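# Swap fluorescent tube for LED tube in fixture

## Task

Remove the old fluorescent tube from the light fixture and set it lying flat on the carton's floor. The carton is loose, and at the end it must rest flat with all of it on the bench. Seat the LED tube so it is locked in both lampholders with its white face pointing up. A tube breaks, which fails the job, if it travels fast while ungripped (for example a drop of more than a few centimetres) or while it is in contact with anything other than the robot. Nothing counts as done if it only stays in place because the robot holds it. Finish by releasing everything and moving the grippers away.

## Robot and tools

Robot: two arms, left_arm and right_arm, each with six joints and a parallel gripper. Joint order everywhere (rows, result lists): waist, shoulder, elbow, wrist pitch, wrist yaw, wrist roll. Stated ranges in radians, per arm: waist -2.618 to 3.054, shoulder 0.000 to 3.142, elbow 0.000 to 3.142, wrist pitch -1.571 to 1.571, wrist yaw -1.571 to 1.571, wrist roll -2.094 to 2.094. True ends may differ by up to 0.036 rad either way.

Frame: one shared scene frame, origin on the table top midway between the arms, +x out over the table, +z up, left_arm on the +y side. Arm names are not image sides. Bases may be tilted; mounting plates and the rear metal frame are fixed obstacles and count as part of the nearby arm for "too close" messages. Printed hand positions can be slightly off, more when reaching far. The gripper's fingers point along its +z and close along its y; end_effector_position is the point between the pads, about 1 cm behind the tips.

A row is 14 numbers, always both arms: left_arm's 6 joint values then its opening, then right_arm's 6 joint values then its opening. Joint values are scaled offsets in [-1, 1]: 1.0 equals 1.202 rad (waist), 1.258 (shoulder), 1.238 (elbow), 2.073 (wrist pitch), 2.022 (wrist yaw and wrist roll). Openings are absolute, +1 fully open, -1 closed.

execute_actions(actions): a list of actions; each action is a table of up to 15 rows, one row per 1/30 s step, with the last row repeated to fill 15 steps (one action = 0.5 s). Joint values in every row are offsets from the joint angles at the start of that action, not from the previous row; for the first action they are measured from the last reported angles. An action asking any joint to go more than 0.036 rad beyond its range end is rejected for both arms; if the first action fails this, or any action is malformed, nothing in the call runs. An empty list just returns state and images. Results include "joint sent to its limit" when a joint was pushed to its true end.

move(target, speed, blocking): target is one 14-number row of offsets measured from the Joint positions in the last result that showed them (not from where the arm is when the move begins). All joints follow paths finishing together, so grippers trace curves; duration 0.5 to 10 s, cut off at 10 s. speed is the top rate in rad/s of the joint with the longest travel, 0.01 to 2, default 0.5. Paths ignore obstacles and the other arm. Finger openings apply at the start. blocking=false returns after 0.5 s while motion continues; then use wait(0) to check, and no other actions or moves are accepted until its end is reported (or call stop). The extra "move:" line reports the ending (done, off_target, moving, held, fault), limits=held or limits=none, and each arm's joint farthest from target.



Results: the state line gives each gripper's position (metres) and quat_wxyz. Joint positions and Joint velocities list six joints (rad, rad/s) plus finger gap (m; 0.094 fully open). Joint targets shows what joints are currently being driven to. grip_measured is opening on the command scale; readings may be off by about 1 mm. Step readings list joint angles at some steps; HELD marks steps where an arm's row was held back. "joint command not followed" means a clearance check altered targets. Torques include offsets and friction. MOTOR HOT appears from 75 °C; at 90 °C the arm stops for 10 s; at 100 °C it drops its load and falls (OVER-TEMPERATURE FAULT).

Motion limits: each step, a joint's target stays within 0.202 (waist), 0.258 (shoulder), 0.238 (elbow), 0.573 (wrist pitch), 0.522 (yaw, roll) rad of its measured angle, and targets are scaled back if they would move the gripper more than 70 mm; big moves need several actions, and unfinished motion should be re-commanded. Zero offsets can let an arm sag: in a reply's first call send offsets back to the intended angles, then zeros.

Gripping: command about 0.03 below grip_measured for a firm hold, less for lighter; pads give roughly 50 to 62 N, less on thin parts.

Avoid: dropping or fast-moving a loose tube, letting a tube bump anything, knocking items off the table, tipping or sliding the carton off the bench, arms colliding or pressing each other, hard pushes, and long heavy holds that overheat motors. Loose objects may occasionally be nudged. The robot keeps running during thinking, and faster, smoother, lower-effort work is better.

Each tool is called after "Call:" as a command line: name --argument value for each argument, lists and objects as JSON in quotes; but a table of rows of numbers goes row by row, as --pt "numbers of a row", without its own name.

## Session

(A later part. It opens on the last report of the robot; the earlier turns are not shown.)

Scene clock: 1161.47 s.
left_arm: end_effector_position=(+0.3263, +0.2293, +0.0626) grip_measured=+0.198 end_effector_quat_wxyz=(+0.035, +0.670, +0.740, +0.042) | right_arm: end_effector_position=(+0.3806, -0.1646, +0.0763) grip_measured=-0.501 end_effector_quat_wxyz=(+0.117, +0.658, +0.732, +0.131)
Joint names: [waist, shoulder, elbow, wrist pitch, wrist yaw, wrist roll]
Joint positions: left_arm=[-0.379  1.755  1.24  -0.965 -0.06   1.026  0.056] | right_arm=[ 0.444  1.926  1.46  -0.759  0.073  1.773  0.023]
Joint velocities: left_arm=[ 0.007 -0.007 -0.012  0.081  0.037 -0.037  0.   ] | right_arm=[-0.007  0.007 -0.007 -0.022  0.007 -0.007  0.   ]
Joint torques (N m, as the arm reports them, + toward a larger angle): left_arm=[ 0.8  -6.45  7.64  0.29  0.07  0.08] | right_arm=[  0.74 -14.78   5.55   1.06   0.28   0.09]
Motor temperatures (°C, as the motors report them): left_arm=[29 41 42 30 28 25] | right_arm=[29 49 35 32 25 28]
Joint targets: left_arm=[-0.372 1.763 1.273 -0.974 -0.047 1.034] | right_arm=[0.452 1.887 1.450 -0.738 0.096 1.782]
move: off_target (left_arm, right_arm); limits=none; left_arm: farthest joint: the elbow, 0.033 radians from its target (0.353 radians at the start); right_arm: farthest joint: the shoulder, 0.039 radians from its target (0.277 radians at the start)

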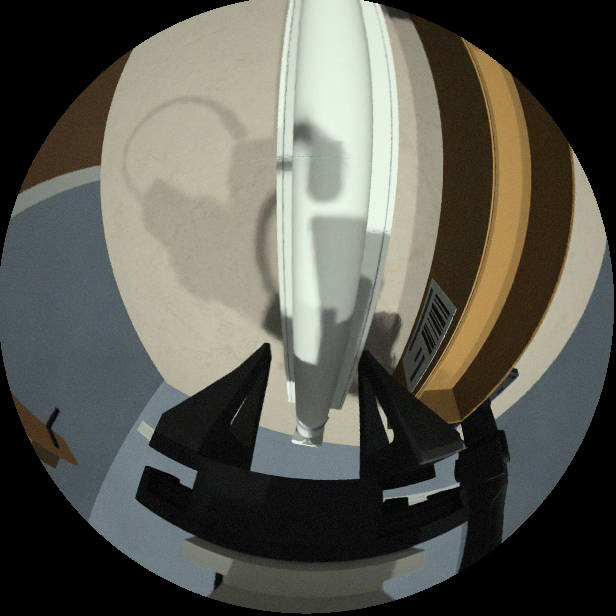

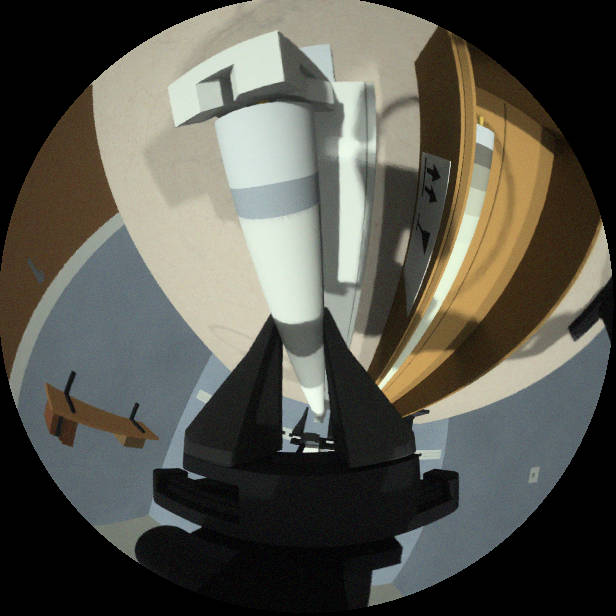

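Call:
move --target '[0,-0.026,0.012,0,0,0,0.0, 0.025,-0.145,-0.238,0.180,0.038,0.003,-0.525]' --speed 0.3

Call:
move --target '[0,-0.006,0.012,0,0,0,-0.25, 0.022,-0.087,-0.149,0.131,0.033,0,-0.525]' --speed 0.3

Scene clock: 1172.57 s.
left_arm: end_effector_position=(+0.3262, +0.2293, +0.0625) grip_measured=+0.003 end_effector_quat_wxyz=(+0.035, +0.670, +0.740, +0.041) | right_arm: end_effector_position=(+0.3800, -0.1645, +0.0773) grip_measured=-0.501 end_effector_quat_wxyz=(+0.187, +0.642, +0.713, +0.209)
Joint names: [waist, shoulder, elbow, wrist pitch, wrist yaw, wrist roll]
Joint positions: left_arm=[-0.379  1.755  1.24  -0.965 -0.059  1.026  0.047] | right_arm=[ 0.465  1.779  1.175 -0.411  0.126  1.773  0.023]
Joint velocities: left_arm=[-0.007 -0.002 -0.007  0.007 -0.007  0.051 -0.001] | right_arm=[-0.007 -0.012  0.002 -0.022 -0.007 -0.022 -0.001]
Joint torques (N m, as the arm reports them, + toward a larger angle): left_arm=[ 0.06 -9.85  6.25  0.4  -0.07 -0.01] | right_arm=[  0.92 -13.14   5.56   1.44   0.32   0.07]
Motor temperatures (°C, as the motors report them): left_arm=[29 42 43 30 28 25] | right_arm=[29 49 34 32 25 28]
Joint targets: left_arm=[-0.379 1.722 1.255 -0.964 -0.059 1.026] | right_arm=[0.474 1.743 1.165 -0.385 0.150 1.779]
move: off_target (left_arm, right_arm); limits=none; left_arm: farthest joint: the shoulder, 0.033 radians from its target (0.033 radians at the start); right_arm: farthest joint: the shoulder, 0.036 radians from its target (0.182 radians at the start)

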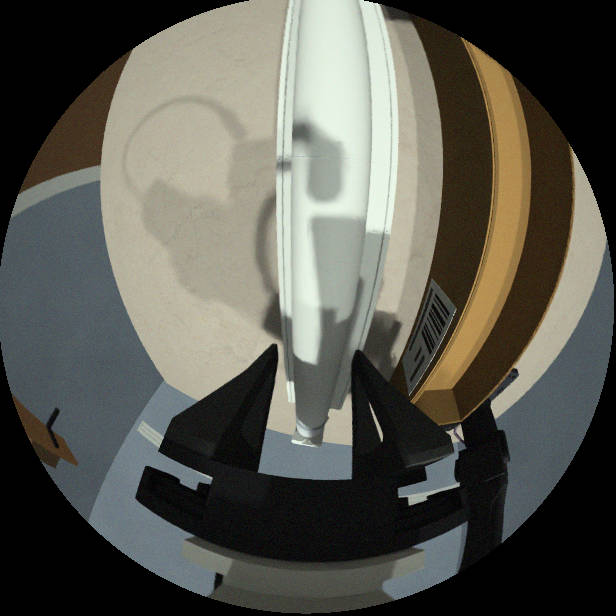

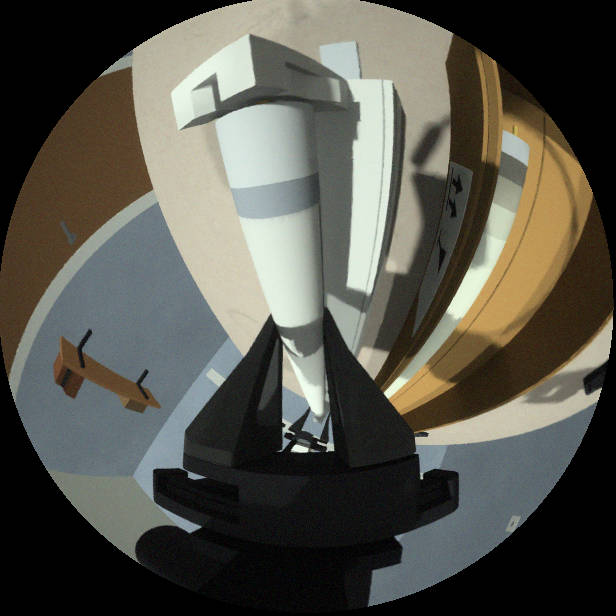

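Scene clock: 1173.87 s.
left_arm: end_effector_position=(+0.3262, +0.2293, +0.0625) grip_measured=-0.247 end_effector_quat_wxyz=(+0.035, +0.670, +0.740, +0.041) | right_arm: end_effector_position=(+0.3794, -0.1648, +0.0779) grip_measured=-0.501 end_effector_quat_wxyz=(+0.235, +0.630, +0.693, +0.260)
Joint names: [waist, shoulder, elbow, wrist pitch, wrist yaw, wrist roll]
Joint positions: left_arm=[-0.379  1.755  1.24  -0.965 -0.059  1.026  0.035] | right_arm=[ 0.483  1.709  1.001 -0.164  0.17   1.773  0.023]
Joint velocities: left_arm=[ 0.012 -0.012 -0.007 -0.007 -0.007 -0.022 -0.001] | right_arm=[-0.007  0.002  0.012 -0.022 -0.007 -0.051 -0.001]
Joint torques (N m, as the arm reports them, + toward a larger angle): left_arm=[ 0.05 -7.75  6.25  0.4  -0.06 -0.01] | right_arm=[  0.97 -12.64   5.71   1.66   0.34   0.  ]
Motor temperatures (°C, as the motors report them): left_arm=[29 42 43 30 28 25] | right_arm=[29 49 34 32 25 28]
Joint targets: left_arm=[-0.379 1.747 1.255 -0.965 -0.059 1.026] | right_arm=[0.491 1.670 0.991 -0.139 0.193 1.773]
move: off_target (right_arm); limits=none; left_arm: farthest joint: the elbow, 0.015 radians from its target (0.015 radians at the start); right_arm: farthest joint: the shoulder, 0.039 radians from its target (0.110 radians at the start)

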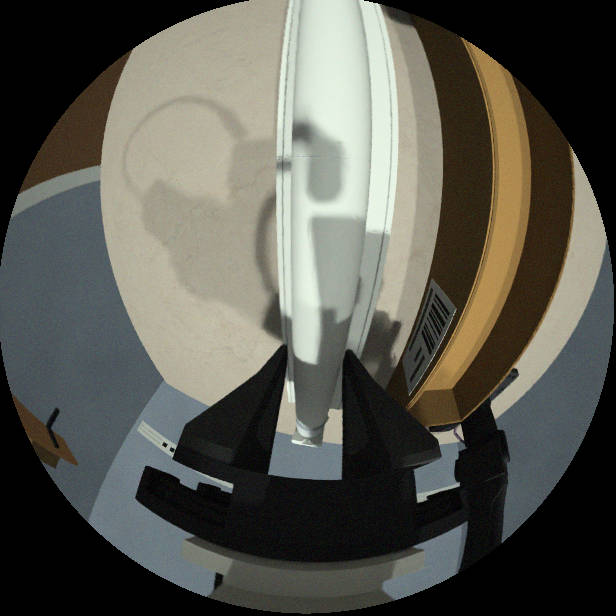

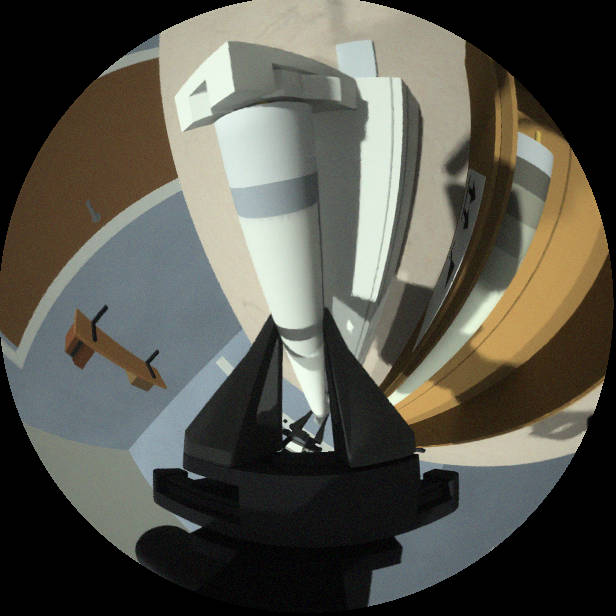

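Call:
execute_actions --actions '[[[0,-0.006,0.012,0,0,0,-0.535, 0,-0.006,0.010,0.004,0,0,-0.525],[0,-0.006,0.012,0,0,0,-0.535, 0,-0.006,0.010,0.004,0,0,-0.525],[0,-0.006,0.012,0,0,0,-0.535, 0,-0.006,0.010,0.004,0,0,-0.525],[0,-0.006,0.012,0,0,0,-0.535, 0,-0.006,0.010,0.004,0,0,-0.525],[0,-0.006,0.012,0,0,0,-0.535, 0,-0.006,0.010,0.004,0,0,-0.525],[0,-0.006,0.012,0,0,0,-0.535, 0,-0.006,0.010,0.004,0,0,-0.525],[0,-0.006,0.012,0,0,0,-0.535, 0,-0.006,0.010,0.004,0,0,-0.525],[0,-0.006,0.012,0,0,0,-0.535, 0,-0.006,0.010,0.004,0,0,-0.525],[0,-0.006,0.012,0,0,0,-0.535, 0,-0.006,0.010,0.004,0,0,-0.525],[0,-0.006,0.012,0,0,0,-0.535, 0,-0.006,0.010,0.004,0,0,-0.1]]]'

Scene clock: 1179.20 s.
left_arm: end_effector_position=(+0.3255, +0.2294, +0.0625) grip_measured=-0.506 end_effector_quat_wxyz=(+0.034, +0.670, +0.741, +0.040) | right_arm: end_effector_position=(+0.3793, -0.1645, +0.0779) grip_measured=-0.103 end_effector_quat_wxyz=(+0.234, +0.630, +0.693, +0.261)
Joint names: [waist, shoulder, elbow, wrist pitch, wrist yaw, wrist roll]
Joint positions: left_arm=[-0.379  1.755  1.24  -0.968 -0.058  1.025  0.023] | right_arm=[ 0.483  1.709  1.001 -0.164  0.168  1.773  0.042]
Joint velocities: left_arm=[-0.002  0.002 -0.007 -0.037 -0.037 -0.007 -0.   ] | right_arm=[-0.012  0.002 -0.002 -0.007 -0.022  0.037  0.001]
Joint torques (N m, as the arm reports them, + toward a larger angle): left_arm=[ 0.06 -7.74  6.24  0.42 -0.07  0.  ] | right_arm=[ 0.09 -9.62  7.1   1.44  0.11  0.04]
Motor temperatures (°C, as the motors report them): left_arm=[29 43 42 29 28 25] | right_arm=[29 48 34 33 25 28]
Joint targets: left_arm=[-0.379 1.747 1.255 -0.965 -0.059 1.026] | right_arm=[0.483 1.701 1.013 -0.155 0.170 1.773]
Step readings (joint positions):
0: left_arm=[-0.379 1.755 1.240 -0.965 -0.059 1.026] | right_arm=[0.483 1.709 1.001 -0.164 0.170 1.773]
1: left_arm=[-0.379 1.755 1.240 -0.965 -0.059 1.026] | right_arm=[0.483 1.709 1.001 -0.164 0.169 1.773]
2: left_arm=[-0.379 1.755 1.240 -0.968 -0.058 1.026] | right_arm=[0.483 1.709 1.001 -0.164 0.169 1.773]
4: left_arm=[-0.379 1.755 1.240 -0.968 -0.058 1.025] | right_arm=[0.483 1.709 1.001 -0.164 0.168 1.773]
8: left_arm=[-0.379 1.755 1.240 -0.968 -0.058 1.025] | right_arm=[0.483 1.709 1.001 -0.164 0.168 1.773]
15: Joint positions above

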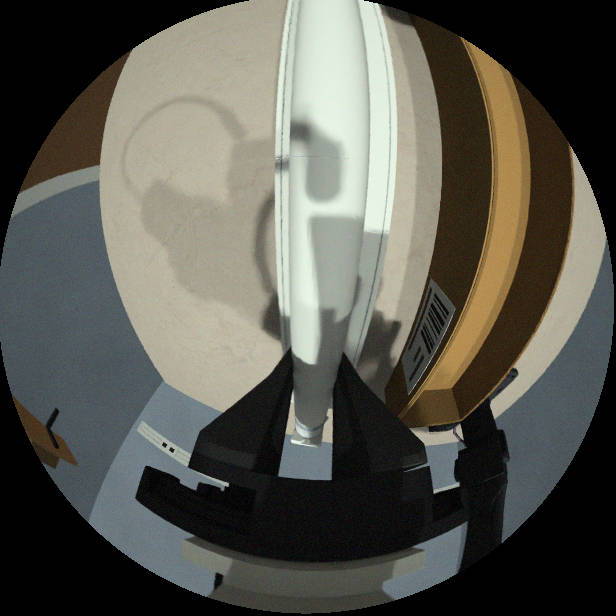

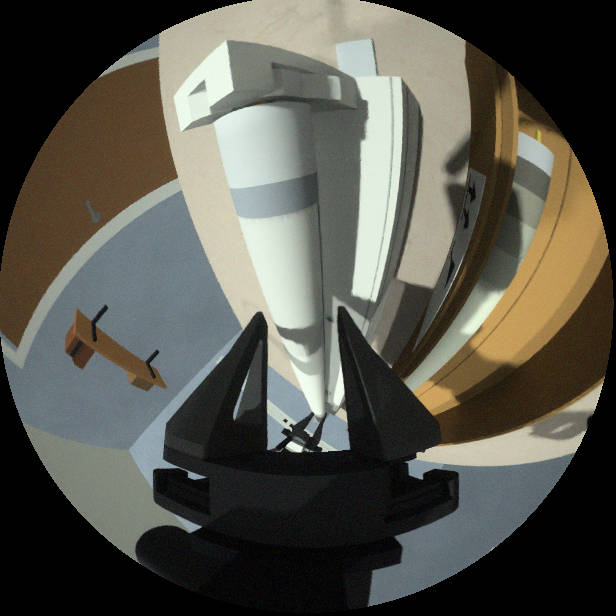

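Call:
zoom_image --camera "cam_right_wrist" --region '[200, 80, 360, 320]'

Region (200, 80, 360, 320) of cam_right_wrist's 616x616 image, scaled by 2.100, with more detail than that image has.

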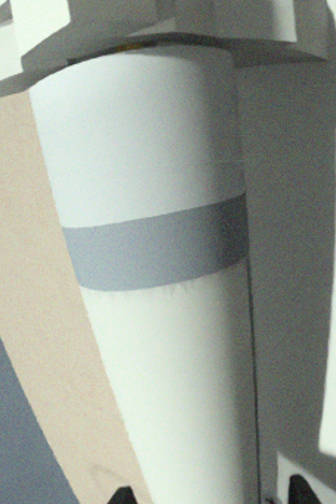

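Call:
move --target '[-0.079,-0.169,-0.220,0.156,-0.086,-0.029,-0.535, 0,-0.006,0.010,0.004,0,0,0.1]' --speed 0.3

Call:
move --target '[-0.092,-0.127,-0.212,0.172,-0.106,-0.015,-0.535, 0,-0.006,0.010,0.004,0,0,0.1]' --speed 0.3

Scene clock: 1218.60 s.
left_arm: end_effector_position=(+0.3264, +0.2292, +0.0630) grip_measured=-0.506 end_effector_quat_wxyz=(+0.126, +0.659, +0.728, +0.139) | right_arm: end_effector_position=(+0.3793, -0.1644, +0.0778) grip_measured=+0.097 end_effector_quat_wxyz=(+0.234, +0.630, +0.694, +0.261)
Joint names: [waist, shoulder, elbow, wrist pitch, wrist yaw, wrist roll]
Joint positions: left_arm=[-0.464  1.573  0.98  -0.668 -0.22   0.972  0.023] | right_arm=[ 0.483  1.709  1.001 -0.164  0.167  1.773  0.052]
Joint velocities: left_arm=[-0.002 -0.007 -0.017 -0.007 -0.037  0.022  0.001] | right_arm=[-0.002 -0.012 -0.017  0.022  0.007  0.007 -0.001]
Joint torques (N m, as the arm reports them, + toward a larger angle): left_arm=[-0.88 -8.24  4.34  1.12 -0.28 -0.05] | right_arm=[-0.02 -9.59  7.06  1.51  0.08 -0.03]
Motor temperatures (°C, as the motors report them): left_arm=[29 44 42 29 27 25] | right_arm=[29 45 35 34 25 28]
Joint targets: left_arm=[-0.474 1.542 0.968 -0.644 -0.232 0.967] | right_arm=[0.483 1.701 1.013 -0.155 0.168 1.773]
move: off_target (left_arm); limits=none; left_arm: farthest joint: the shoulder, 0.030 radians from its target (0.213 radians at the start); right_arm: farthest joint: the elbow, 0.013 radians from its target (0.013 radians at the start)

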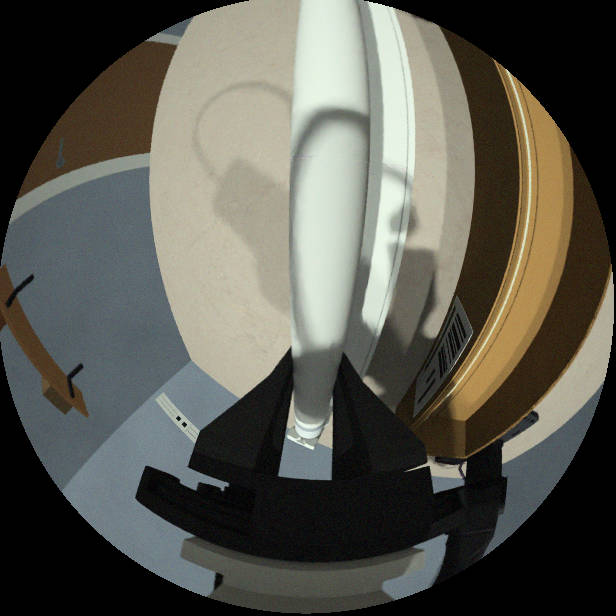

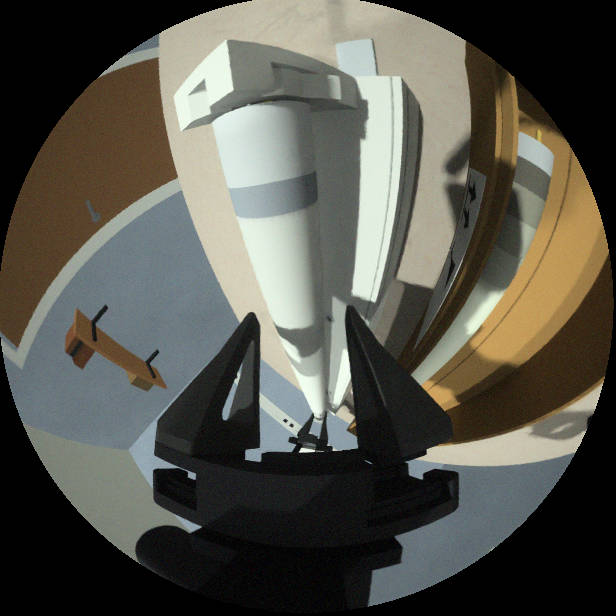

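Scene clock: 1220.23 s.
left_arm: end_effector_position=(+0.3280, +0.2291, +0.0632) grip_measured=-0.507 end_effector_quat_wxyz=(+0.217, +0.635, +0.701, +0.240) | right_arm: end_effector_position=(+0.3792, -0.1643, +0.0778) grip_measured=+0.097 end_effector_quat_wxyz=(+0.233, +0.630, +0.694, +0.261)
Joint names: [waist, shoulder, elbow, wrist pitch, wrist yaw, wrist roll]
Joint positions: left_arm=[-0.566  1.444  0.728 -0.331 -0.424  0.953  0.023] | right_arm=[ 0.483  1.709  1.001 -0.164  0.167  1.773  0.052]
Joint velocities: left_arm=[-0.017 -0.007 -0.007  0.007  0.022  0.066 -0.001] | right_arm=[ 0.002  0.002 -0.007 -0.066  0.051 -0.007  0.   ]
Joint torques (N m, as the arm reports them, + toward a larger angle): left_arm=[-0.81 -7.22  4.54  1.41 -0.34 -0.12] | right_arm=[-0.1  -9.68  7.28  1.47  0.07  0.01]
Motor temperatures (°C, as the motors report them): left_arm=[29 43 42 29 27 25] | right_arm=[29 45 35 34 25 28]
Joint targets: left_arm=[-0.575 1.413 0.718 -0.312 -0.434 0.941] | right_arm=[0.483 1.701 1.013 -0.155 0.167 1.773]
move: off_target (left_arm); limits=none; left_arm: farthest joint: the shoulder, 0.031 radians from its target (0.159 radians at the start); right_arm: farthest joint: the elbow, 0.013 radians from its target (0.013 radians at the start)

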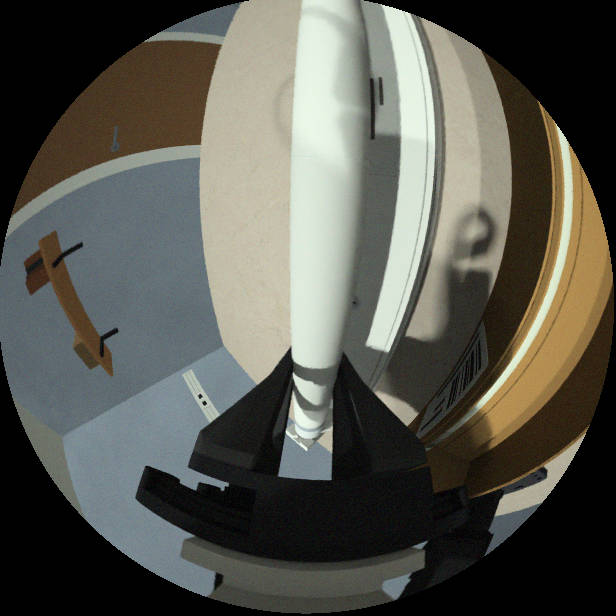

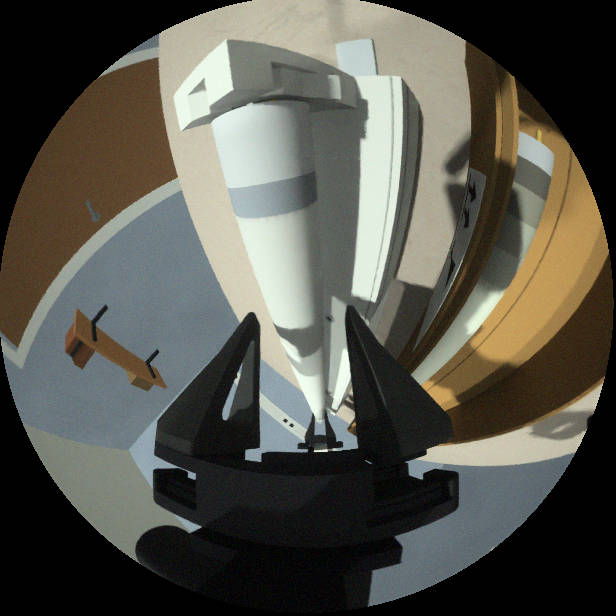

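Call:
zoom_image --camera "cam_right_wrist" --region '[190, 70, 350, 150]'

Region (190, 70, 350, 150) of cam_right_wrist's 616x616 image, scaled by 3.150, with more detail than that image has.

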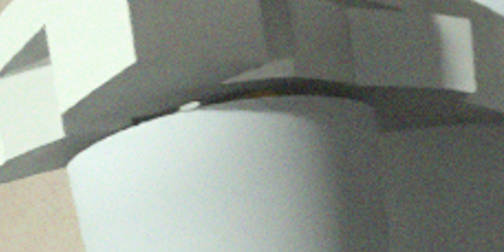

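Call:
zoom_image --camera "cam_right_wrist" --region '[165, 30, 375, 150]'

Region (165, 30, 375, 150) of cam_right_wrist's 616x616 image, scaled by 2.400, with more detail than that image has; it fills the top 288 rows of this view, and the rest is white.

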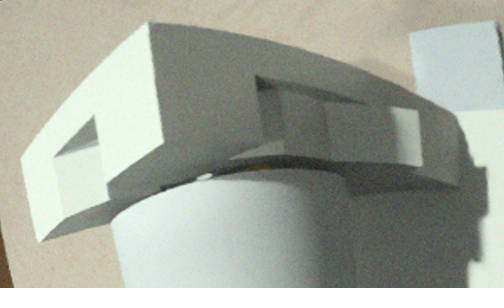

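Call:
move --target '[-0.023,-0.037,-0.043,0.040,-0.024,0,-0.535, 0,-0.006,0.010,0.004,0,0,0.3]' --speed 0.15

Call:
zoom_image --camera "cam_right_wrist" --region '[165, 30, 375, 150]'

Scene clock: 1269.40 s.
left_arm: end_effector_position=(+0.3275, +0.2291, +0.0631) grip_measured=-0.507 end_effector_quat_wxyz=(+0.232, +0.630, +0.695, +0.256) | right_arm: end_effector_position=(+0.3792, -0.1641, +0.0778) grip_measured=+0.297 end_effector_quat_wxyz=(+0.233, +0.630, +0.694, +0.261)
Joint names: [waist, shoulder, elbow, wrist pitch, wrist yaw, wrist roll]
Joint positions: left_arm=[-0.584  1.429  0.686 -0.271 -0.459  0.953  0.023] | right_arm=[ 0.483  1.709  1.001 -0.164  0.166  1.773  0.061]
Joint velocities: left_arm=[-0.002  0.007  0.012  0.066  0.007 -0.051 -0.   ] | right_arm=[ 0.012 -0.027 -0.012  0.007  0.037 -0.022  0.   ]
Joint torques (N m, as the arm reports them, + toward a larger angle): left_arm=[-0.82 -7.03  4.43  1.5  -0.38 -0.01] | right_arm=[ 0.01 -9.82  7.25  1.48  0.09  0.  ]
Motor temperatures (°C, as the motors report them): left_arm=[29 43 40 31 28 25] | right_arm=[29 44 35 34 25 28]
Joint targets: left_arm=[-0.593 1.398 0.675 -0.248 -0.472 0.953] | right_arm=[0.483 1.701 1.013 -0.155 0.166 1.773]
move: off_target (left_arm); limits=none; left_arm: farthest joint: the shoulder, 0.031 radians from its target (0.047 radians at the start); right_arm: farthest joint: the elbow, 0.013 radians from its target (0.013 radians at the start)

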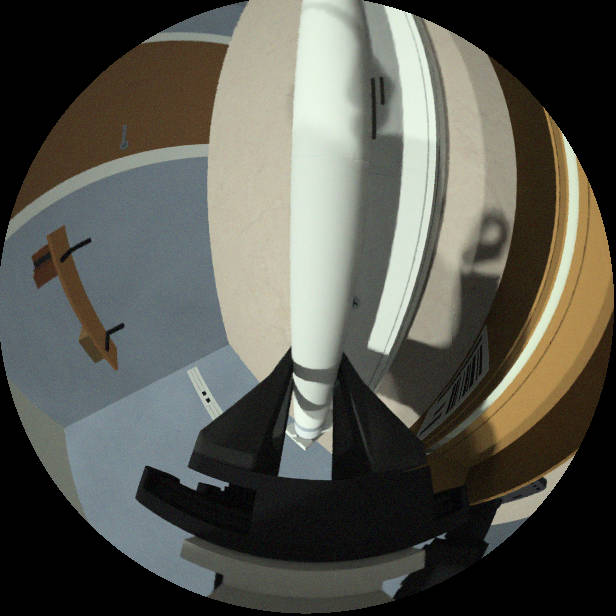

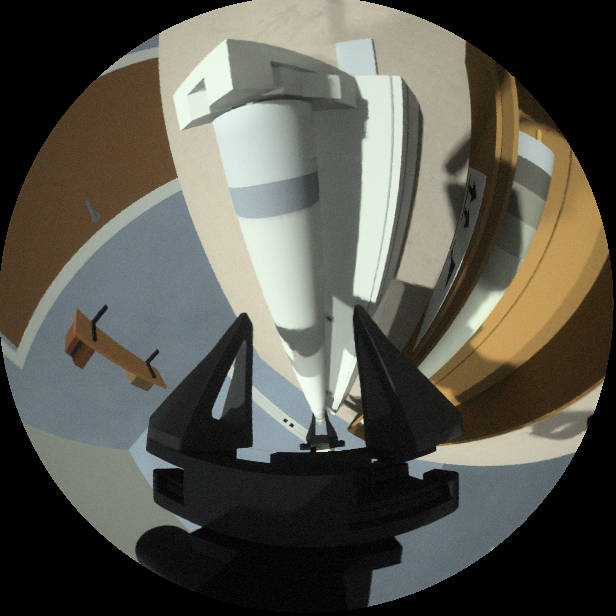

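Region (165, 30, 375, 150) of cam_right_wrist's 616x616 image, scaled by 2.400, with more detail than that image has; it fills the top 288 rows of this view, and the rest is white.

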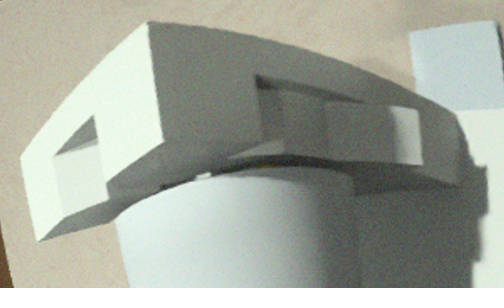

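Call:
execute_actions --actions '[[[0,-0.012,0.008,0.004,0,0,0.0, 0,-0.02,0.010,0.004,0,0,0.3]]]'

Call:
move --target '[0,-0.42,-0.04,-0.22,0,0,0.0, 0,-0.40,-0.05,-0.21,0,0,0.3]' --speed 0.4

Scene clock: 1293.13 s.
left_arm: end_effector_position=(+0.3276, +0.2290, +0.0632) grip_measured=-0.002 end_effector_quat_wxyz=(+0.233, +0.630, +0.695, +0.256) | right_arm: end_effector_position=(+0.3792, -0.1641, +0.0778) grip_measured=+0.297 end_effector_quat_wxyz=(+0.233, +0.629, +0.694, +0.261)
Joint names: [waist, shoulder, elbow, wrist pitch, wrist yaw, wrist roll]
Joint positions: left_arm=[-0.584  1.429  0.686 -0.27  -0.459  0.953  0.047] | right_arm=[ 0.483  1.709  1.001 -0.164  0.166  1.773  0.061]
Joint velocities: left_arm=[-0.002 -0.002 -0.012  0.051 -0.037 -0.007 -0.   ] | right_arm=[-0.002 -0.012  0.007 -0.051 -0.081 -0.066  0.   ]
Joint torques (N m, as the arm reports them, + toward a larger angle): left_arm=[ 0.07 -5.72  6.08  1.32 -0.24 -0.01] | right_arm=[ -0.03 -11.42   7.03   1.47   0.14   0.  ]
Motor temperatures (°C, as the motors report them): left_arm=[29 43 40 31 28 25] | right_arm=[29 44 35 34 25 28]
Joint targets: left_arm=[-0.584 1.414 0.696 -0.262 -0.459 0.953] | right_arm=[0.483 1.684 1.013 -0.155 0.166 1.773]
Step readings (joint positions):
0: left_arm=[-0.584 1.429 0.686 -0.271 -0.459 0.953] | right_arm=[0.483 1.709 1.001 -0.164 0.166 1.773]
1: left_arm=[-0.584 1.429 0.686 -0.271 -0.459 0.953] | right_arm=[0.483 1.709 1.001 -0.164 0.166 1.773]
2: left_arm=[-0.584 1.429 0.686 -0.270 -0.459 0.953] | right_arm=[0.483 1.709 1.001 -0.164 0.166 1.773]
4: left_arm=[-0.584 1.429 0.686 -0.270 -0.459 0.953] | right_arm=[0.483 1.709 1.001 -0.164 0.166 1.773]
8: left_arm=[-0.584 1.429 0.686 -0.270 -0.459 0.953] | right_arm=[0.483 1.709 1.001 -0.164 0.166 1.773]
15: Joint positions above

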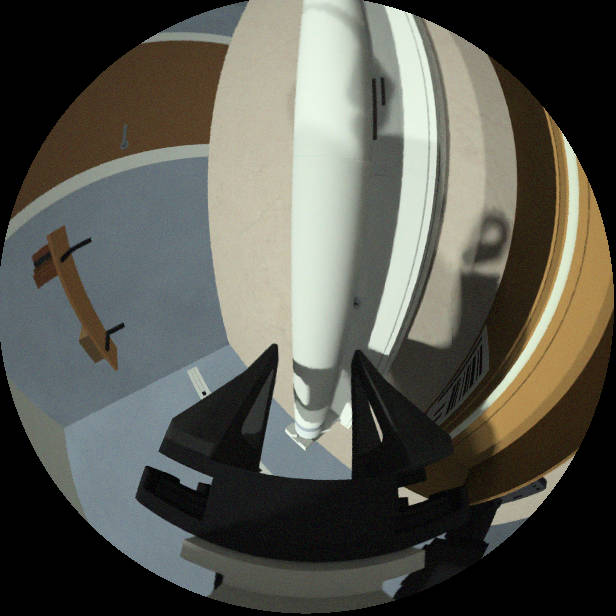

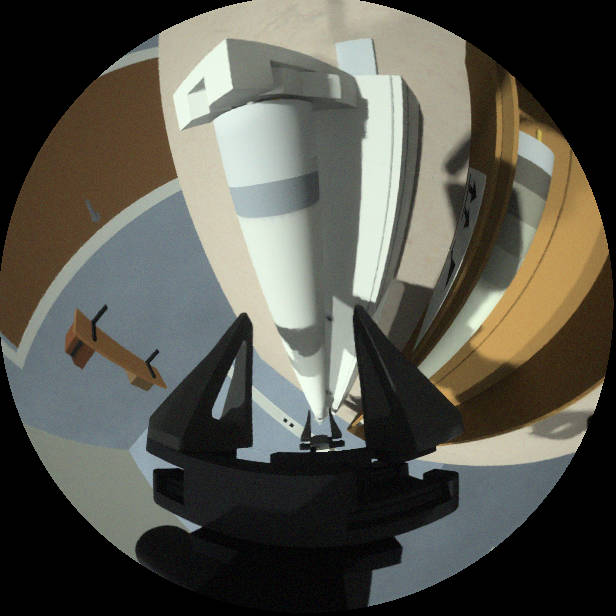

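Scene clock: 1295.17 s.
left_arm: end_effector_position=(+0.2587, +0.2818, +0.1286) grip_measured=-0.002 end_effector_quat_wxyz=(+0.243, +0.626, +0.695, +0.257) | right_arm: end_effector_position=(+0.2890, -0.1977, +0.1687) grip_measured=+0.297 end_effector_quat_wxyz=(+0.233, +0.629, +0.693, +0.263)
Joint names: [waist, shoulder, elbow, wrist pitch, wrist yaw, wrist roll]
Joint positions: left_arm=[-0.584  0.922  0.651 -0.72  -0.459  0.953  0.047] | right_arm=[ 0.483  1.233  0.949 -0.584  0.164  1.773  0.061]
Joint velocities: left_arm=[-0.007 -0.007  0.012 -0.066 -0.022  0.007  0.001] | right_arm=[-0.007 -0.017 -0.002  0.022 -0.037  0.007 -0.   ]
Joint torques (N m, as the arm reports them, + toward a larger angle): left_arm=[ 0.06 -2.76  4.69  1.17 -0.24  0.  ] | right_arm=[ 0.06 -7.11  6.07  1.24  0.12  0.  ]
Motor temperatures (°C, as the motors report them): left_arm=[29 43 40 31 28 25] | right_arm=[29 44 35 34 25 28]
Joint targets: left_arm=[-0.584 0.900 0.636 -0.726 -0.459 0.953] | right_arm=[0.483 1.206 0.939 -0.599 0.165 1.773]
move: off_target (left_arm, right_arm); limits=none; left_arm: farthest joint: the shoulder, 0.022 radians from its target (0.528 radians at the start); right_arm: farthest joint: the shoulder, 0.028 radians from its target (0.503 radians at the start)

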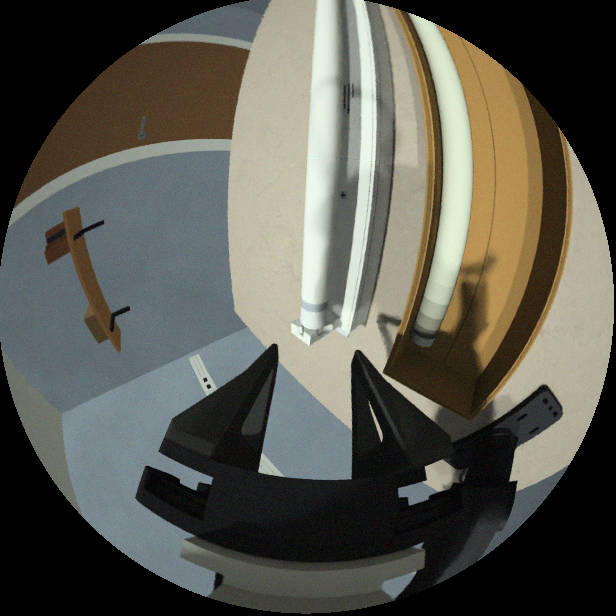

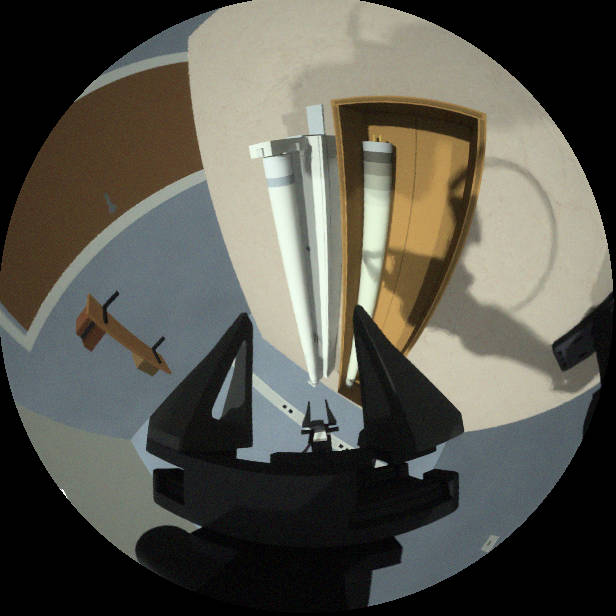

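Call:
zoom_image --camera "cam_left_wrist" --region '[270, 250, 480, 400]'

Call:
zoom_image --camera "cam_right_wrist" --region '[230, 90, 420, 230]'

Region (270, 250, 480, 400) of cam_left_wrist's 616x616 image, scaled by 2.400, with more detail than that image has; it fills the top 360 rows of this view, and the rest is white.

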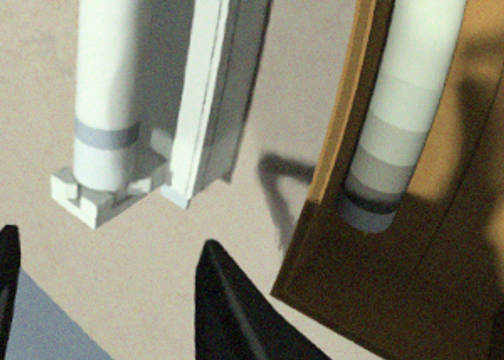

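Region (230, 90, 420, 230) of cam_right_wrist's 616x616 image, scaled by 2.653, with more detail than that image has; it fills the top 371 rows of this view, and the rest is white.

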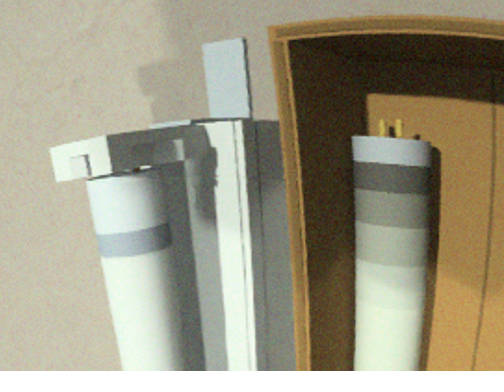

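Call:
finished_scene --scene 1

The scene is finished: the task was done.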